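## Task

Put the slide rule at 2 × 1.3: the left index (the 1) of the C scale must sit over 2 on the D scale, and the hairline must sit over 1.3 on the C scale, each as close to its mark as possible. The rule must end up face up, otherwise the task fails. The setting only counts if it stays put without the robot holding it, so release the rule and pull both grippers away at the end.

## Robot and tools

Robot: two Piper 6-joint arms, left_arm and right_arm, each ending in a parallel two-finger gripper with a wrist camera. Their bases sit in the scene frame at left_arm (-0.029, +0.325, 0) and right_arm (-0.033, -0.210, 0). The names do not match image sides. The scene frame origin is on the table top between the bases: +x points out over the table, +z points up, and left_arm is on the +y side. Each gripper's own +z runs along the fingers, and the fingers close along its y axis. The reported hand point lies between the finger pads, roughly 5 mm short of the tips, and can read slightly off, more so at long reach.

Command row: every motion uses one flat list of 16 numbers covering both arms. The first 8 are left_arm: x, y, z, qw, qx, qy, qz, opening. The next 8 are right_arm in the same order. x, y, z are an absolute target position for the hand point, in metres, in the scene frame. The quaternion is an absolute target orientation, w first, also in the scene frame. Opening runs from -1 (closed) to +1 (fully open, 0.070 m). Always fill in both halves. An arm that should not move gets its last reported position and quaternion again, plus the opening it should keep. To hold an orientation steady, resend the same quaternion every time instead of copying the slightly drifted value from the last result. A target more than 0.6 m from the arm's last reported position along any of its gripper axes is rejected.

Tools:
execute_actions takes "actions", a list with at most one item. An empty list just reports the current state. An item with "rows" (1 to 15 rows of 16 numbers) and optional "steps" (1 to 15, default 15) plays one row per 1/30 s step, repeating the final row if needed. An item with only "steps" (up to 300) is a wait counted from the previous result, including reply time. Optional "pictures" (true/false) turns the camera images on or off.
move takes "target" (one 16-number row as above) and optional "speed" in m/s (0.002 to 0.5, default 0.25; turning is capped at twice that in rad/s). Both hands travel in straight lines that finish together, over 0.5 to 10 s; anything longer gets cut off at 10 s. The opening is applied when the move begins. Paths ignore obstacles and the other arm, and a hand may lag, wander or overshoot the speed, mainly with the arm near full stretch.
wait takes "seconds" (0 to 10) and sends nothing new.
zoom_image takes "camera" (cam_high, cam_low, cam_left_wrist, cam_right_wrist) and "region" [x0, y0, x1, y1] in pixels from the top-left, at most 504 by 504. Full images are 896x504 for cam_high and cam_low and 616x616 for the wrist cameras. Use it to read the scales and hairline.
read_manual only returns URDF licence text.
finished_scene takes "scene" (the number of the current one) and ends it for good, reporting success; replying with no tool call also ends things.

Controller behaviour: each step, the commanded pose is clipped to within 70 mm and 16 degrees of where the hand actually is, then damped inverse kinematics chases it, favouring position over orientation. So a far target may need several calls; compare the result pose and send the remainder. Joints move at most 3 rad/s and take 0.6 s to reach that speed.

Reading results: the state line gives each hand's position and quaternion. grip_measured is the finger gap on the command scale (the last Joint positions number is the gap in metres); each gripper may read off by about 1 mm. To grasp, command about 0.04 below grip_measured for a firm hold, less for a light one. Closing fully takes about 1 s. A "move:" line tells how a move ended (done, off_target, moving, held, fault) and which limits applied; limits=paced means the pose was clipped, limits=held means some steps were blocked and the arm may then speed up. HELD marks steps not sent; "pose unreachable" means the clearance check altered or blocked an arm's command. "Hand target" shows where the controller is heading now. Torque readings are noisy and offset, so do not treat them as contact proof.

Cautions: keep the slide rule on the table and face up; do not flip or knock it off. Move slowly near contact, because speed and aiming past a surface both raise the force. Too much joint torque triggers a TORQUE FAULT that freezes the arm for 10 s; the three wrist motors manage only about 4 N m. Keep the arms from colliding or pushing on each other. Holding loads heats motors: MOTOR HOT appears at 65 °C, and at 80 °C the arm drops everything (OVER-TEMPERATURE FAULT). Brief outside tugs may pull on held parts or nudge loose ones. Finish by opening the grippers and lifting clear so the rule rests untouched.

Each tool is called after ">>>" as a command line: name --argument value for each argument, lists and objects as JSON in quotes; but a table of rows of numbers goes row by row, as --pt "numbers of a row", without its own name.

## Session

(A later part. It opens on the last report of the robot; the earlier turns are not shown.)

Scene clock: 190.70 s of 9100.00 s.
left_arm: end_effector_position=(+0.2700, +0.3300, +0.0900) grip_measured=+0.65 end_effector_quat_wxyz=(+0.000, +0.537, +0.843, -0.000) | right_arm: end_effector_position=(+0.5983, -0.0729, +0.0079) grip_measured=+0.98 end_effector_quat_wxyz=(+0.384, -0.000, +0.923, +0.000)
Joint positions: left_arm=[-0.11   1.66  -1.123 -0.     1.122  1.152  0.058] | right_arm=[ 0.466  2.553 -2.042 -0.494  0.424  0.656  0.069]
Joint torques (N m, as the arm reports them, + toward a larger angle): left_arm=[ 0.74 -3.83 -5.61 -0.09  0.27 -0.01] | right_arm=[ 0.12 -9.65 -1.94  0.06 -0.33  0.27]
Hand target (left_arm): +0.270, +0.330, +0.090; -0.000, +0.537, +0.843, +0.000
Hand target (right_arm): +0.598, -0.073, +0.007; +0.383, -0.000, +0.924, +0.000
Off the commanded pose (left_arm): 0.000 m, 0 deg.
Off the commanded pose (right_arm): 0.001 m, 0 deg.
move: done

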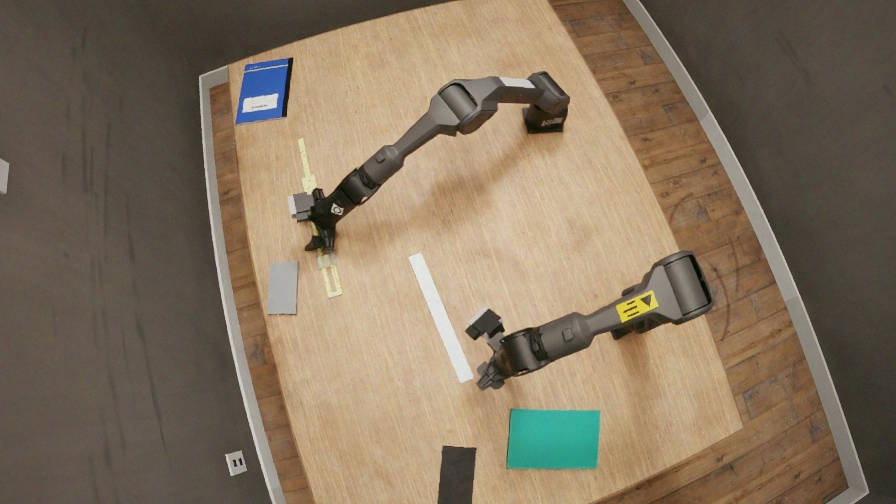

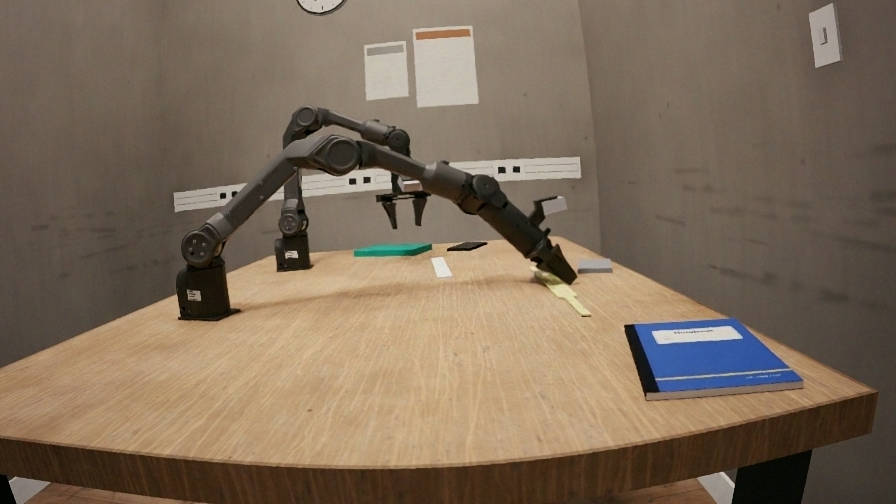

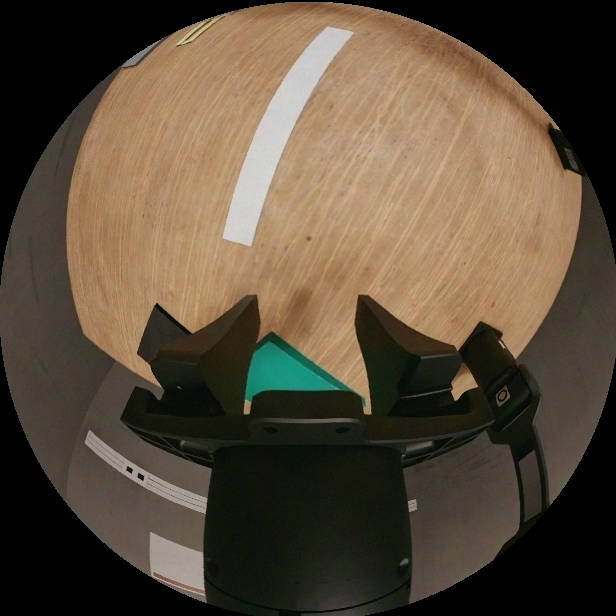

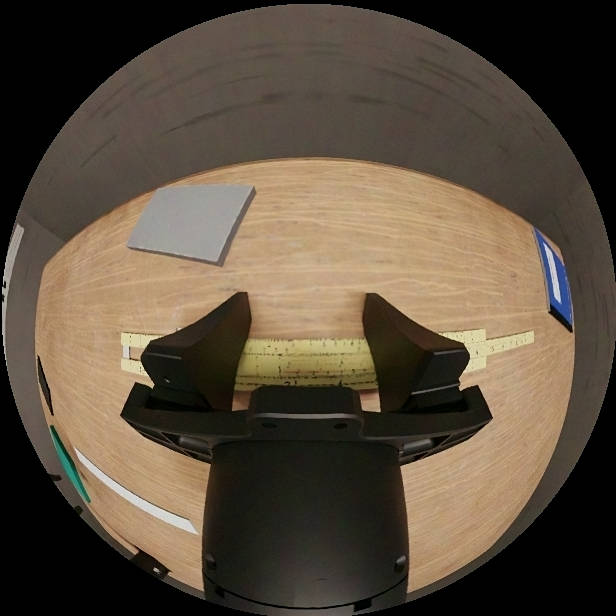

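>>> move --target '[0.27,0.33,0.09,0,0.5373,0.8434,0,0.65, 0.55,-0.073,0.0098,0.3827,0,0.9239,0,1.0]' --speed 0.03

Scene clock: 195.93 s of 9100.00 s.
left_arm: end_effector_position=(+0.2700, +0.3300, +0.0900) grip_measured=+0.65 end_effector_quat_wxyz=(+0.000, +0.537, +0.843, +0.000) | right_arm: end_effector_position=(+0.5487, -0.0732, +0.0081) grip_measured=+0.98 end_effector_quat_wxyz=(+0.380, -0.000, +0.925, +0.001)
Joint positions: left_arm=[-0.11   1.66  -1.123  0.     1.122  1.152  0.058] | right_arm=[ 0.495  2.371 -1.673 -0.819  0.295  1.02   0.069]
Joint torques (N m, as the arm reports them, + toward a larger angle): left_arm=[-0.13 -3.1  -5.53 -0.05  0.25  0.07] | right_arm=[  1.17 -10.42  -3.44  -0.22  -0.55  -0.13]
Hand target (left_arm): +0.270, +0.330, +0.090; -0.000, +0.537, +0.843, +0.000
Hand target (right_arm): +0.549, -0.073, +0.010; +0.381, -0.000, +0.924, +0.001
Off the commanded pose (left_arm): 0.000 m, 0 deg.
Off the commanded pose (right_arm): 0.002 m, 0 deg.
After step 90, 0.40 s passed at rest.
move: done

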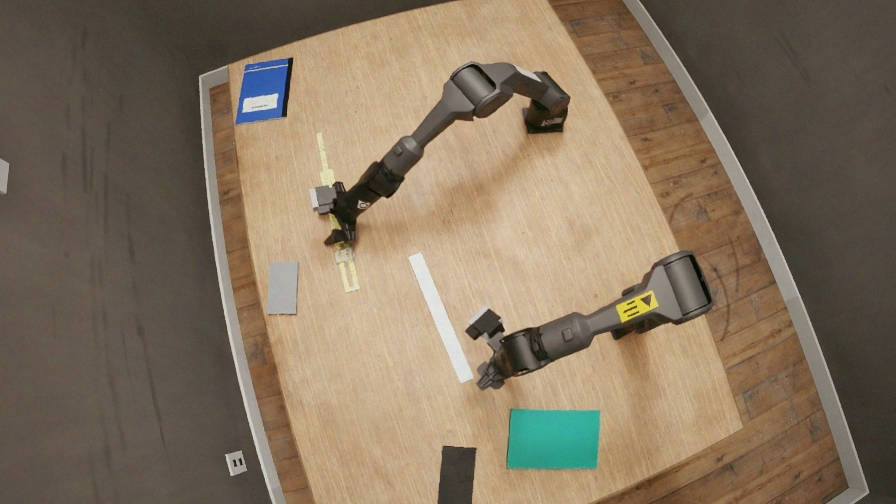

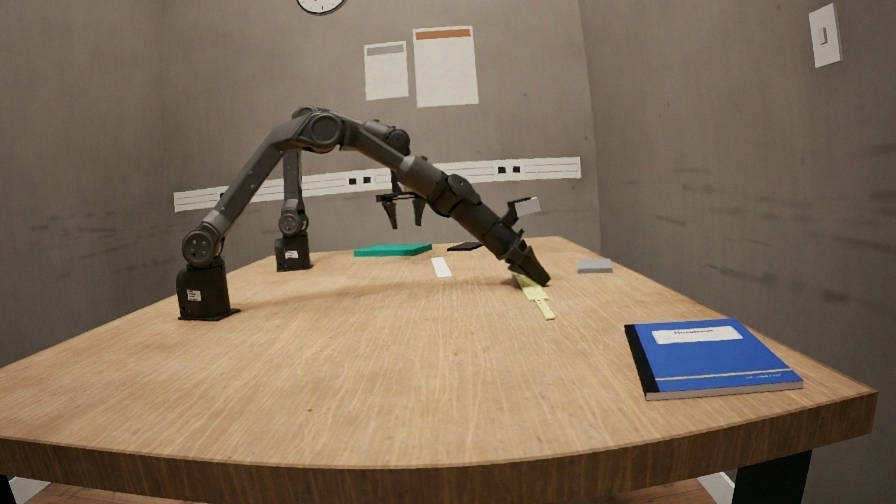

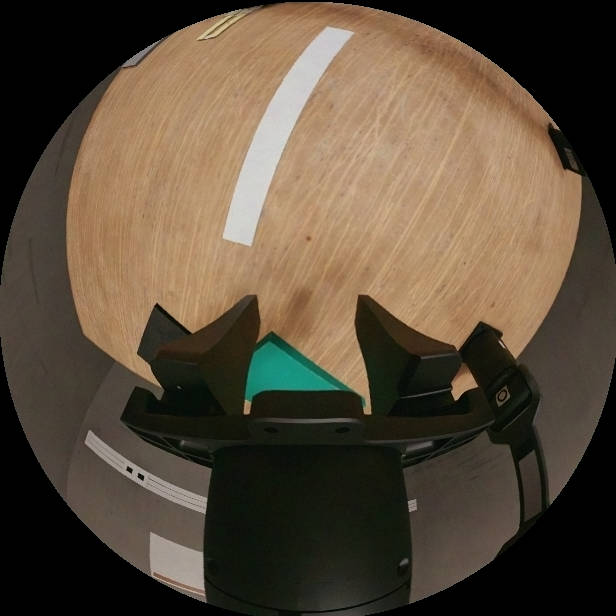

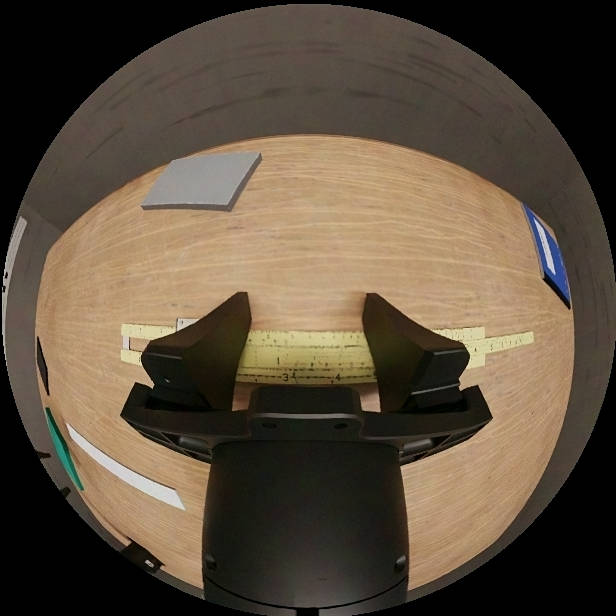

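>>> move --target '[0.27,0.33,0.09,0,0.5373,0.8434,0,0.65, 0.455,-0.073,0.0088,0.2840,0,0.9588,0,1.0]' --speed 0.04

Scene clock: 208.87 s of 9100.00 s.
left_arm: end_effector_position=(+0.2700, +0.3300, +0.0900) grip_measured=+0.65 end_effector_quat_wxyz=(-0.000, +0.537, +0.843, +0.000) | right_arm: end_effector_position=(+0.4550, -0.0745, +0.0094) grip_measured=+0.98 end_effector_quat_wxyz=(+0.284, +0.001, +0.959, +0.000)
Joint positions: left_arm=[-0.11   1.66  -1.123  0.     1.122  1.152  0.058] | right_arm=[ 0.538  2.143 -1.358 -0.54   0.374  0.809  0.069]
Joint torques (N m, as the arm reports them, + toward a larger angle): left_arm=[-0.22 -3.1  -5.53 -0.03  0.2   0.1 ] | right_arm=[ 1.15 -8.49 -2.91 -0.2  -0.51 -0.01]
Hand target (left_arm): +0.270, +0.330, +0.090; -0.000, +0.537, +0.843, +0.000
Hand target (right_arm): +0.455, -0.075, +0.010; +0.285, +0.001, +0.959, +0.000
Off the commanded pose (left_arm): 0.000 m, 0 deg.
Off the commanded pose (right_arm): 0.002 m, 0 deg.
After step 90, 7.13 s passed at rest.
move: done

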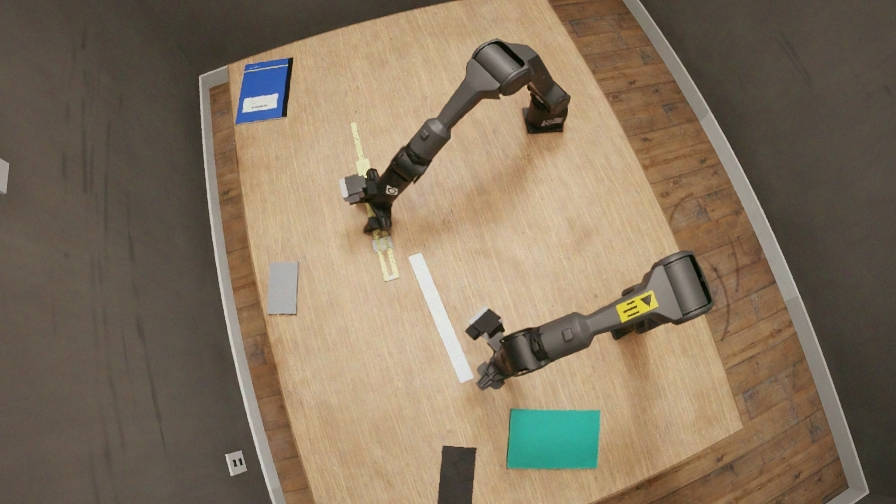

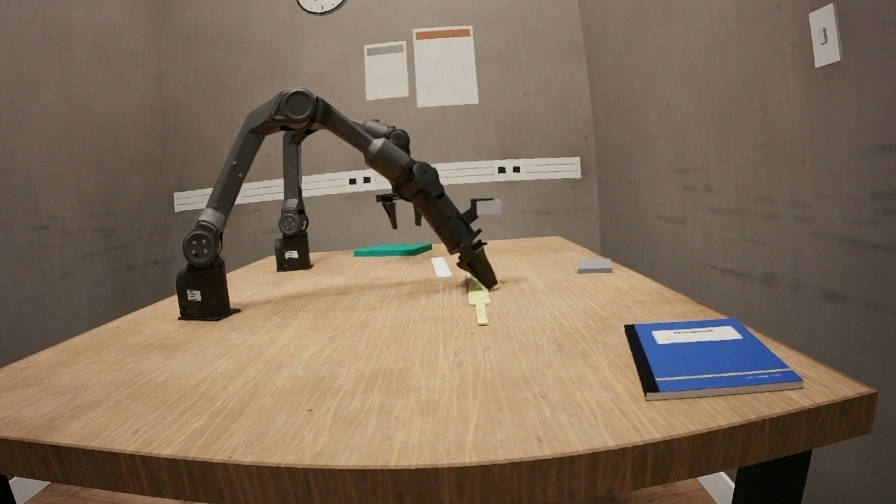

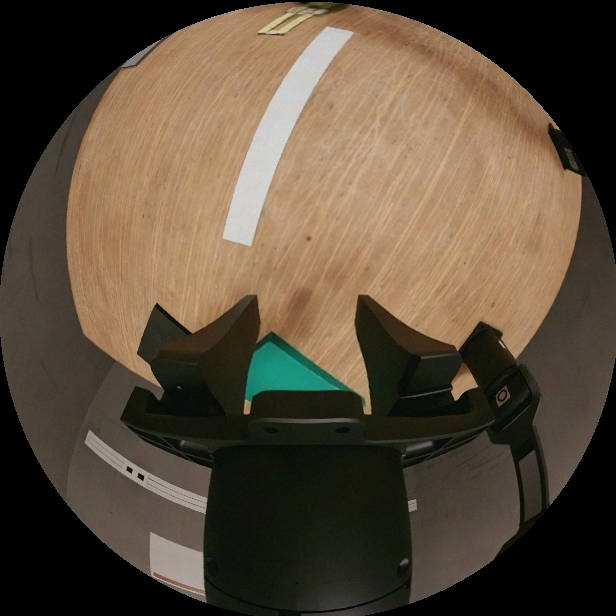

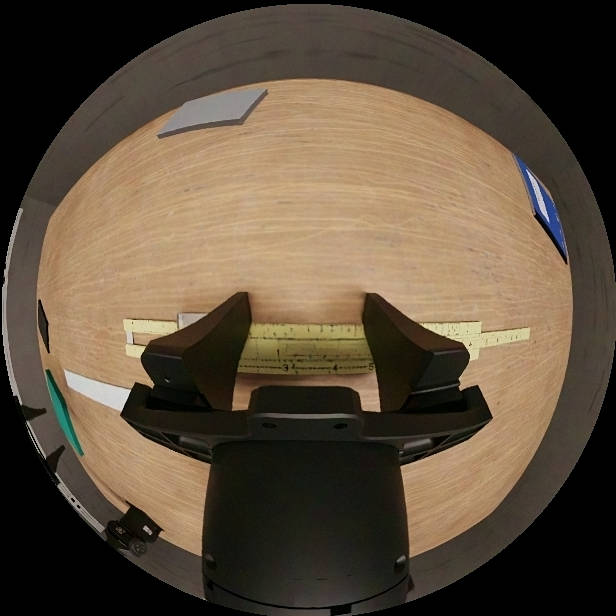

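>>> move --target '[0.27,0.33,0.09,0,0.5373,0.8434,0,0.65, 0.444,-0.0745,0.0090,0.2840,0,0.9588,0,1.0]' --speed 0.03

>>> move --target '[0.27,0.33,0.09,0,0.5373,0.8434,0,0.65, 0.452,-0.0745,0.035,0.2840,0,0.9588,0,0.5]' --speed 0.08

>>> move --target '[0.27,0.33,0.09,0,0.5373,0.8434,0,0.65, 0.419,-0.18,0.035,0,0.7071,0.7071,0,0.5]' --speed 0.35

Scene clock: 226.30 s of 9100.00 s.
left_arm: end_effector_position=(+0.2700, +0.3300, +0.0900) grip_measured=+0.65 end_effector_quat_wxyz=(-0.000, +0.537, +0.843, +0.000) | right_arm: end_effector_position=(+0.4439, -0.0747, +0.0092) grip_measured=+0.98 end_effector_quat_wxyz=(+0.284, +0.000, +0.959, +0.000)
Joint positions: left_arm=[-0.11   1.66  -1.123  0.     1.122  1.152  0.058] | right_arm=[ 0.548  2.113 -1.302 -0.584  0.356  0.862  0.069]
Joint torques (N m, as the arm reports them, + toward a larger angle): left_arm=[-0.16 -3.12 -5.64 -0.05  0.2   0.1 ] | right_arm=[ 1.45 -7.74 -2.3  -0.11 -0.27 -0.13]
Hand target (left_arm): +0.270, +0.330, +0.090; +0.000, +0.537, +0.843, -0.000
Hand target (right_arm): +0.444, -0.075, +0.009; +0.284, -0.000, +0.959, +0.000
Off the commanded pose (left_arm): 0.000 m, 0 deg.
Off the commanded pose (right_arm): 0.000 m, 0 deg.
After step 90, 13.73 s passed at rest.
move: done

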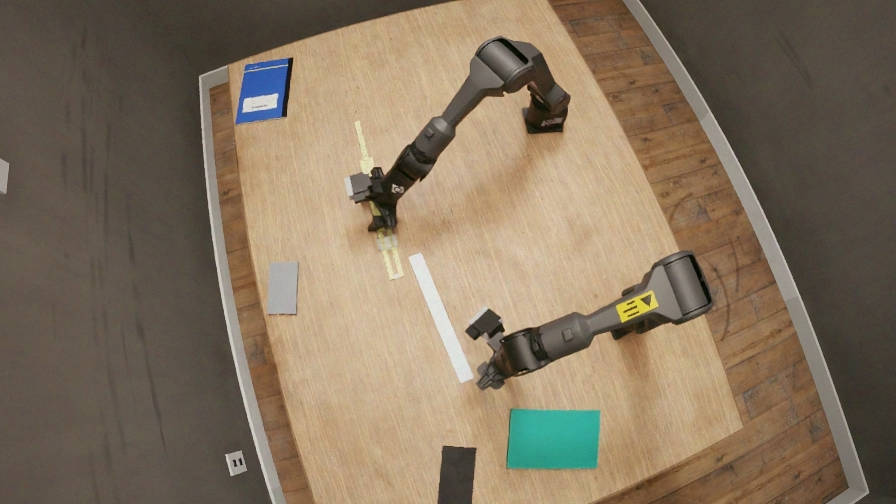

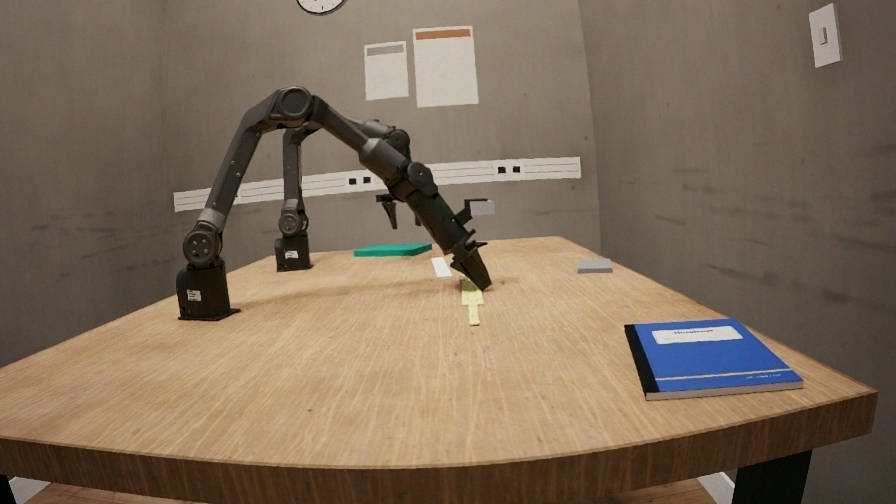

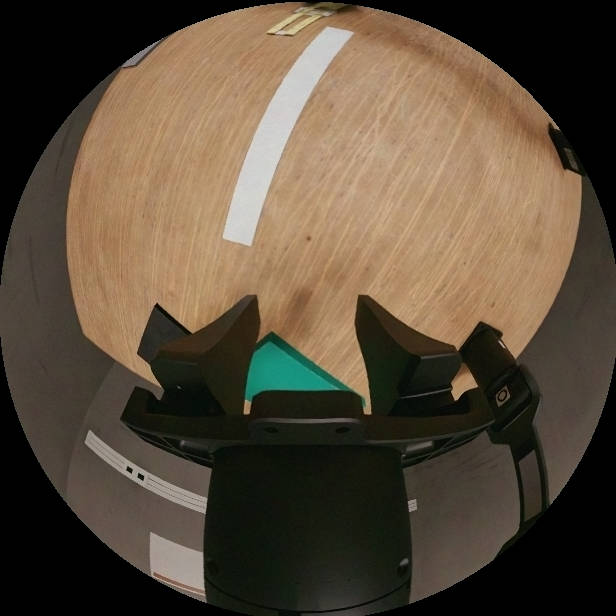

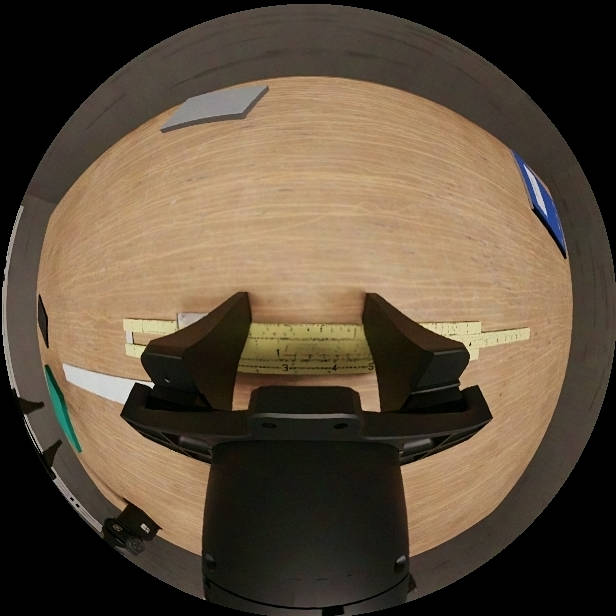

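Scene clock: 227.03 s of 9100.00 s.
left_arm: end_effector_position=(+0.2700, +0.3300, +0.0900) grip_measured=+0.65 end_effector_quat_wxyz=(-0.000, +0.537, +0.843, +0.000) | right_arm: end_effector_position=(+0.4527, -0.0743, +0.0357) grip_measured=+0.50 end_effector_quat_wxyz=(+0.285, +0.000, +0.958, -0.000)
Joint positions: left_arm=[-0.11   1.66  -1.123  0.     1.122  1.152  0.058] | right_arm=[ 0.541  2.086 -1.376 -0.462  0.441  0.724  0.053]
Joint torques (N m, as the arm reports them, + toward a larger angle): left_arm=[-0.24 -2.92 -5.65 -0.05  0.17  0.1 ] | right_arm=[-0.01 -7.96 -2.41 -0.28 -0.63  0.19]
Hand target (left_arm): +0.270, +0.330, +0.090; +0.000, +0.537, +0.843, -0.000
Hand target (right_arm): +0.452, -0.075, +0.035; +0.285, +0.000, +0.959, -0.000
Off the commanded pose (left_arm): 0.000 m, 0 deg.
Off the commanded pose (right_arm): 0.001 m, 0 deg.
move: done

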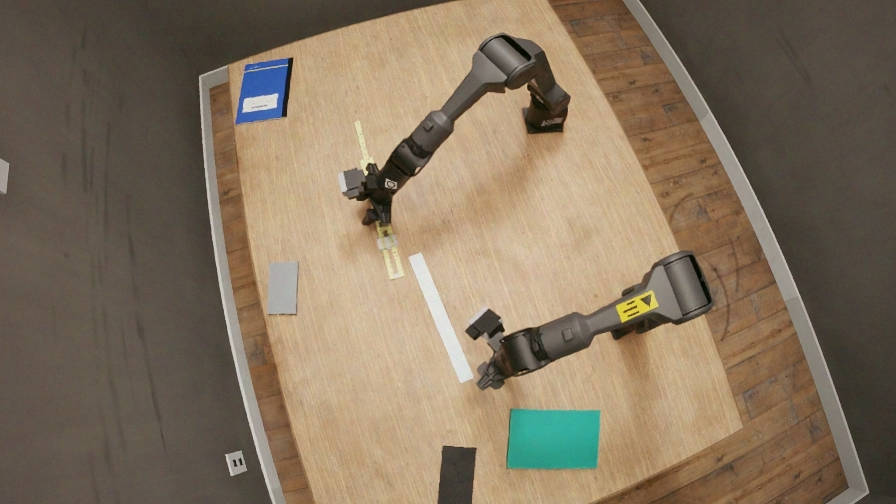

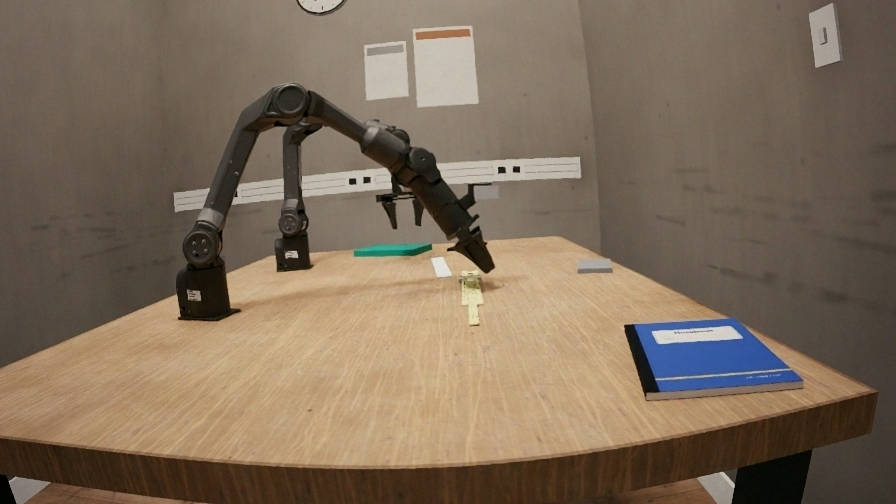

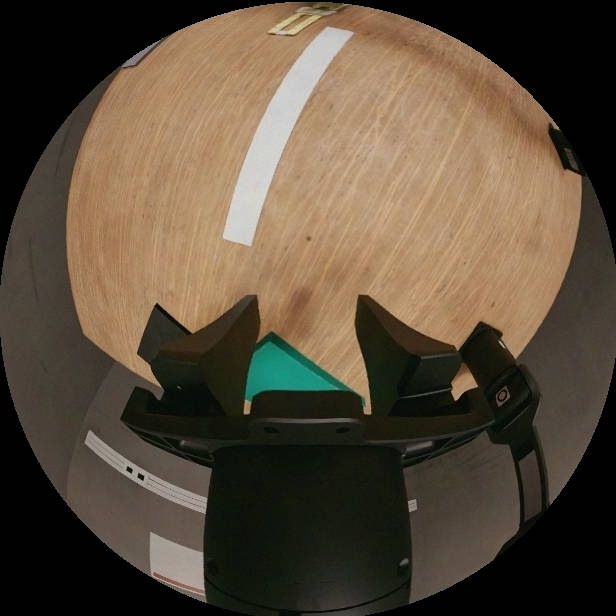

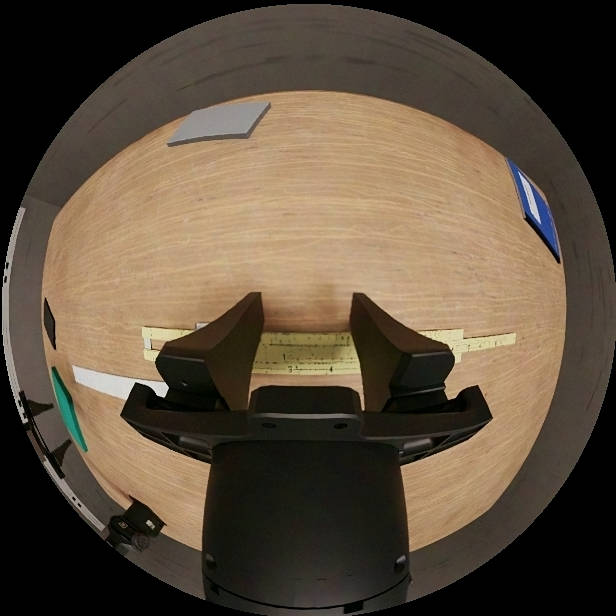

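Scene clock: 229.73 s of 9100.00 s.
left_arm: end_effector_position=(+0.2700, +0.3300, +0.0900) grip_measured=+0.65 end_effector_quat_wxyz=(-0.000, +0.537, +0.843, +0.000) | right_arm: end_effector_position=(+0.4211, -0.1818, +0.0341) grip_measured=+0.50 end_effector_quat_wxyz=(+0.006, +0.708, +0.706, +0.009)
Joint positions: left_arm=[-0.11   1.66  -1.123  0.     1.122  1.152  0.058] | right_arm=[ 0.245  2.248 -1.82   0.004  1.209  1.633  0.052]
Joint torques (N m, as the arm reports them, + toward a larger angle): left_arm=[-0.19 -2.94 -5.63 -0.06  0.17  0.09] | right_arm=[ 1.45 -9.63 -2.34 -0.06  0.09 -0.23]
Hand target (left_arm): +0.270, +0.330, +0.090; +0.000, +0.537, +0.843, -0.000
Hand target (right_arm): +0.421, -0.181, +0.034; +0.006, +0.708, +0.706, +0.009
Off the commanded pose (left_arm): 0.000 m, 0 deg.
Off the commanded pose (right_arm): 0.003 m, 1 deg.
joint sent to its limit (right arm) — the command would take joint 5 (wrist pitch) past its upper limit, so that joint was sent only as far as its limit.
move: done

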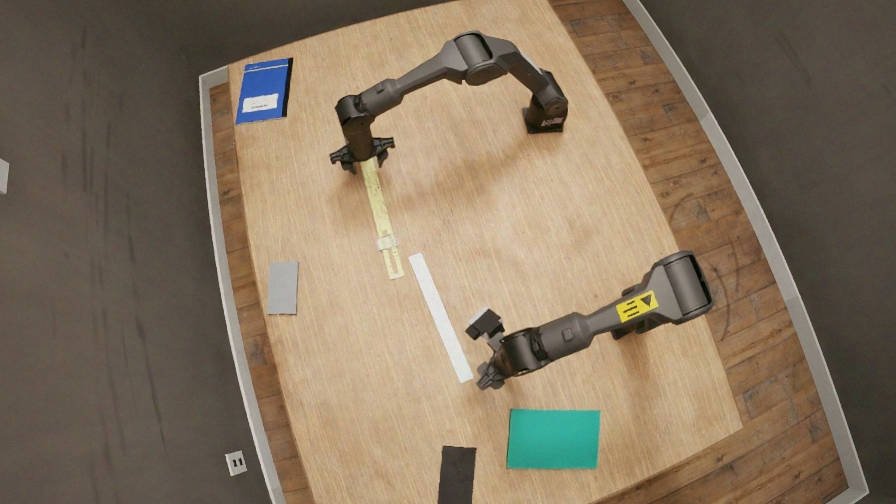

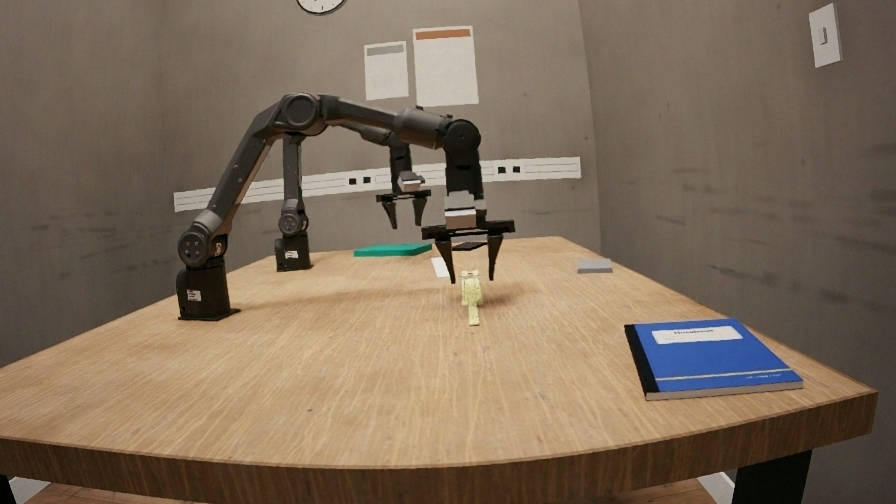

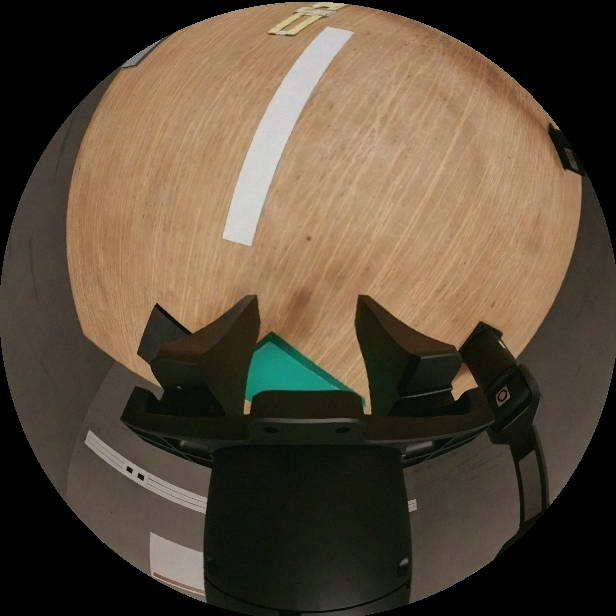

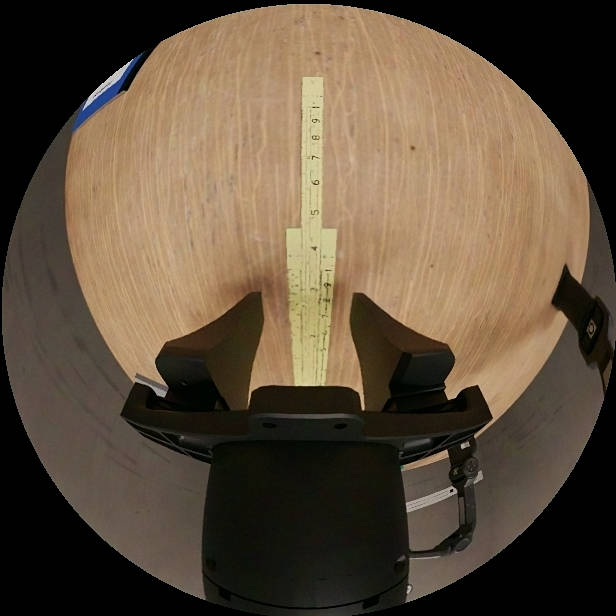

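>>> move --target '[0.27,0.33,0.09,0,0.5373,0.8434,0,0.65, 0.4185,-0.182,0.0055,0,0.7071,0.7071,0,0.5]' --speed 0.05

>>> execute_actions --actions '[{"rows":[[0.27,0.33,0.09,0,0.5373,0.8434,0,0.65,0.4185,-0.182,0.0055,0,0.7071,0.7071,0,0.42],[0.27,0.33,0.09,0,0.5373,0.8434,0,0.65,0.4185,-0.182,0.0055,0,0.7071,0.7071,0,0.36],[0.27,0.33,0.09,0,0.5373,0.8434,0,0.65,0.4185,-0.182,0.0055,0,0.7071,0.7071,0,0.30],[0.27,0.33,0.09,0,0.5373,0.8434,0,0.65,0.4185,-0.182,0.0055,0,0.7071,0.7071,0,0.24],[0.27,0.33,0.09,0,0.5373,0.8434,0,0.65,0.4185,-0.182,0.0055,0,0.7071,0.7071,0,0.18],[0.27,0.33,0.09,0,0.5373,0.8434,0,0.65,0.4185,-0.182,0.0055,0,0.7071,0.7071,0,0.12],[0.27,0.33,0.09,0,0.5373,0.8434,0,0.65,0.4185,-0.182,0.0055,0,0.7071,0.7071,0,0.06],[0.27,0.33,0.09,0,0.5373,0.8434,0,0.65,0.4185,-0.182,0.0055,0,0.7071,0.7071,0,0.01],[0.27,0.33,0.09,0,0.5373,0.8434,0,0.65,0.4185,-0.182,0.0055,0,0.7071,0.7071,0,-0.03],[0.27,0.33,0.09,0,0.5373,0.8434,0,0.65,0.4185,-0.182,0.0055,0,0.7071,0.7071,0,-0.06],[0.27,0.33,0.09,0,0.5373,0.8434,0,0.65,0.4185,-0.182,0.0055,0,0.7071,0.7071,0,-0.09],[0.27,0.33,0.09,0,0.5373,0.8434,0,0.65,0.4185,-0.182,0.0055,0,0.7071,0.7071,0,-0.11],[0.27,0.33,0.09,0,0.5373,0.8434,0,0.65,0.4185,-0.182,0.0055,0,0.7071,0.7071,0,-0.13],[0.27,0.33,0.09,0,0.5373,0.8434,0,0.65,0.4185,-0.182,0.0055,0,0.7071,0.7071,0,-0.15],[0.27,0.33,0.09,0,0.5373,0.8434,0,0.65,0.4185,-0.182,0.0055,0,0.7071,0.7071,0,-0.17]],"steps":15}]'

Scene clock: 242.40 s of 9100.00 s.
left_arm: end_effector_position=(+0.2700, +0.3300, +0.0900) grip_measured=+0.65 end_effector_quat_wxyz=(-0.000, +0.537, +0.843, +0.000) | right_arm: end_effector_position=(+0.4180, -0.1821, +0.0048) grip_measured=+0.50 end_effector_quat_wxyz=(-0.001, +0.707, +0.707, -0.000)
Joint positions: left_arm=[-0.11   1.66  -1.123  0.     1.122  1.152  0.058] | right_arm=[ 0.247  2.291 -1.779  0.     1.148  1.631  0.053]
Joint torques (N m, as the arm reports them, + toward a larger angle): left_arm=[-0.16 -3.13 -5.63 -0.09  0.18  0.1 ] | right_arm=[ 1.4  -9.34 -2.82 -0.17  0.19 -0.23]
Hand target (left_arm): +0.270, +0.330, +0.090; +0.000, +0.537, +0.843, -0.000
Hand target (right_arm): +0.418, -0.182, +0.005; -0.000, +0.707, +0.707, +0.000
Off the commanded pose (left_arm): 0.000 m, 0 deg.
Off the commanded pose (right_arm): 0.001 m, 0 deg.
After step 90, 8.83 s passed at rest.
move: done

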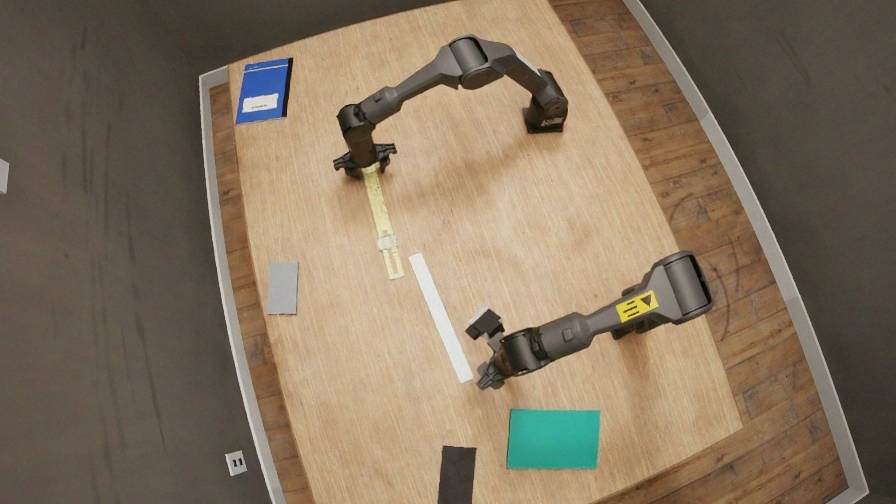

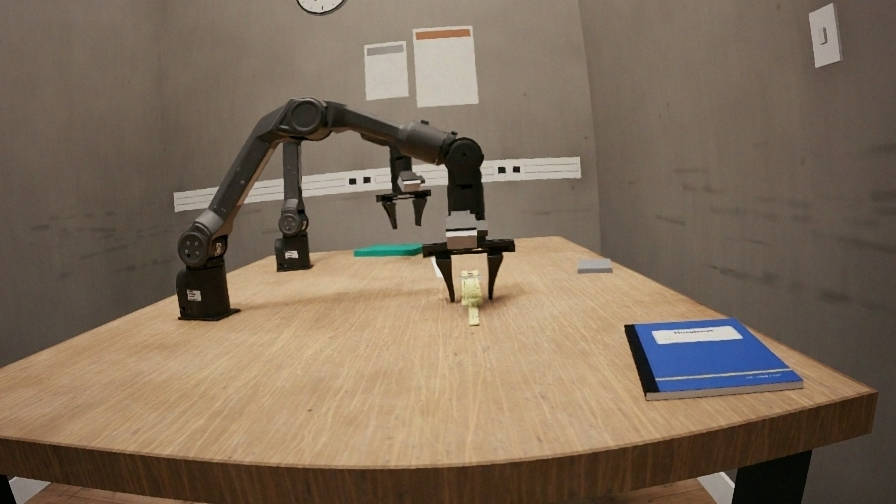

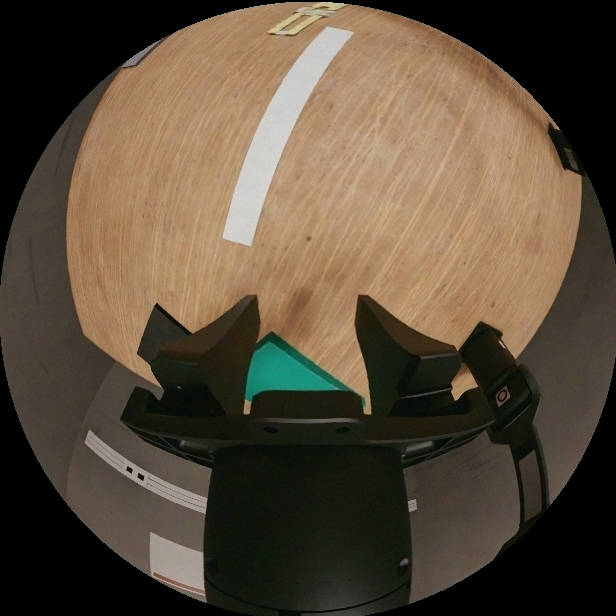

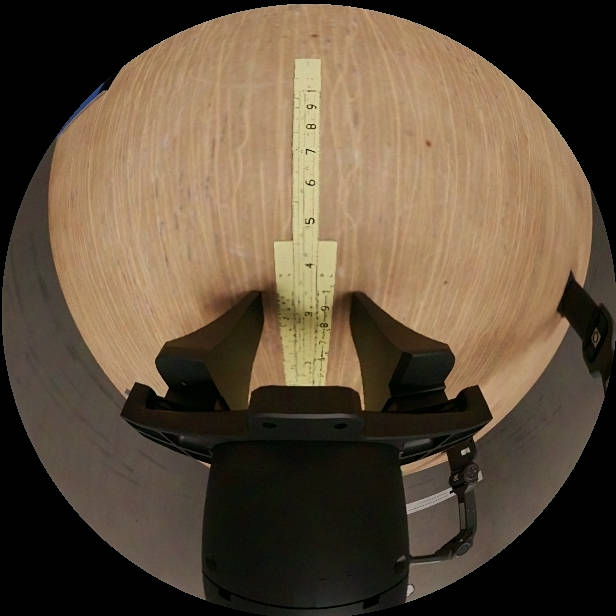

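Scene clock: 242.90 s of 9100.00 s.
left_arm: end_effector_position=(+0.2700, +0.3300, +0.0900) grip_measured=+0.65 end_effector_quat_wxyz=(-0.000, +0.537, +0.843, +0.000) | right_arm: end_effector_position=(+0.4184, -0.1820, +0.0053) grip_measured=-0.13 end_effector_quat_wxyz=(-0.000, +0.707, +0.707, -0.000)
Joint positions: left_arm=[-0.11   1.66  -1.123  0.     1.122  1.152  0.058] | right_arm=[ 0.247  2.291 -1.781 -0.     1.149  1.631  0.03 ]
Joint torques (N m, as the arm reports them, + toward a larger angle): left_arm=[-0.01 -3.05 -5.5  -0.06  0.17  0.09] | right_arm=[ 1.35 -9.36 -3.08 -0.17  0.16 -0.06]
Hand target (left_arm): +0.270, +0.330, +0.090; +0.000, +0.537, +0.843, -0.000
Hand target (right_arm): +0.419, -0.182, +0.005; +0.000, +0.707, +0.707, -0.000
Off the commanded pose (left_arm): 0.000 m, 0 deg.
Off the commanded pose (right_arm): 0.000 m, 0 deg.
Steps of this call (steps 1 to 15: all 15 steps of this action). Readings (end_effector_position):
1: left_arm (+0.2700, +0.3300, +0.0900) | right_arm (+0.4180, -0.1821, +0.0048)
2: left_arm (+0.2700, +0.3300, +0.0900) | right_arm (+0.4182, -0.1820, +0.0051)
4: left_arm (+0.2700, +0.3300, +0.0900) | right_arm (+0.4182, -0.1820, +0.0051)
8: left_arm (+0.2700, +0.3300, +0.0900) | right_arm (+0.4183, -0.1820, +0.0052)
15: the state above

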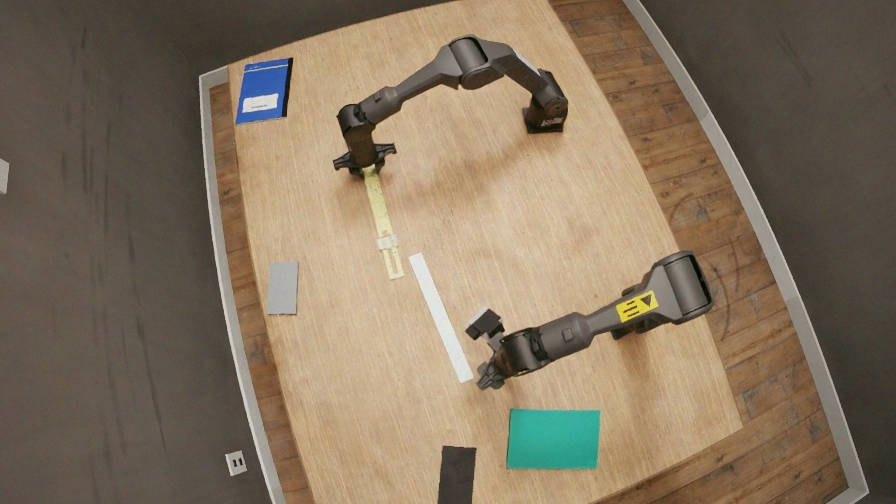

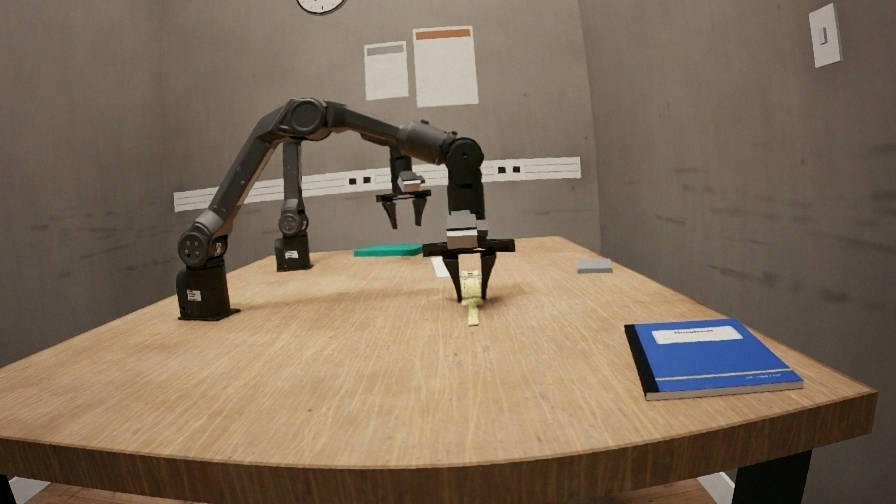

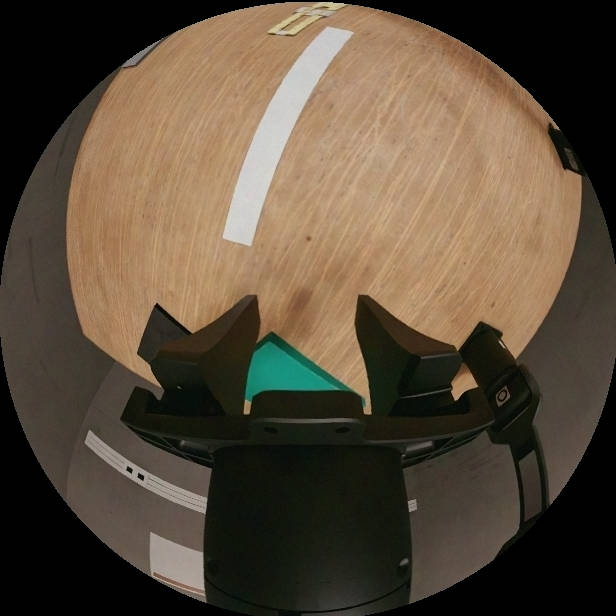

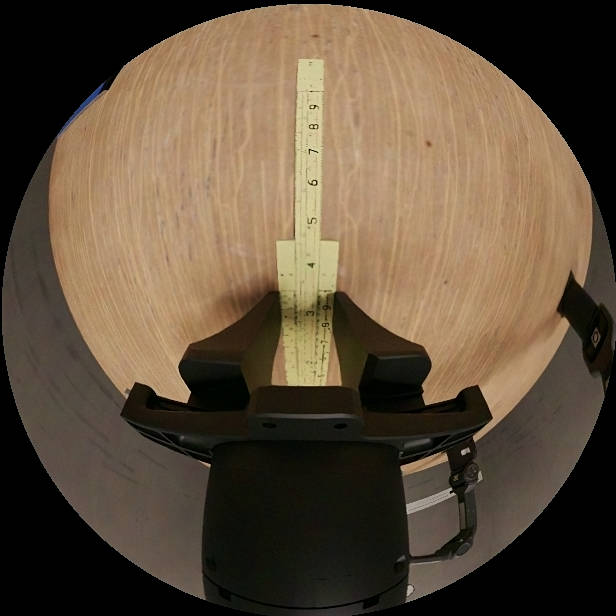

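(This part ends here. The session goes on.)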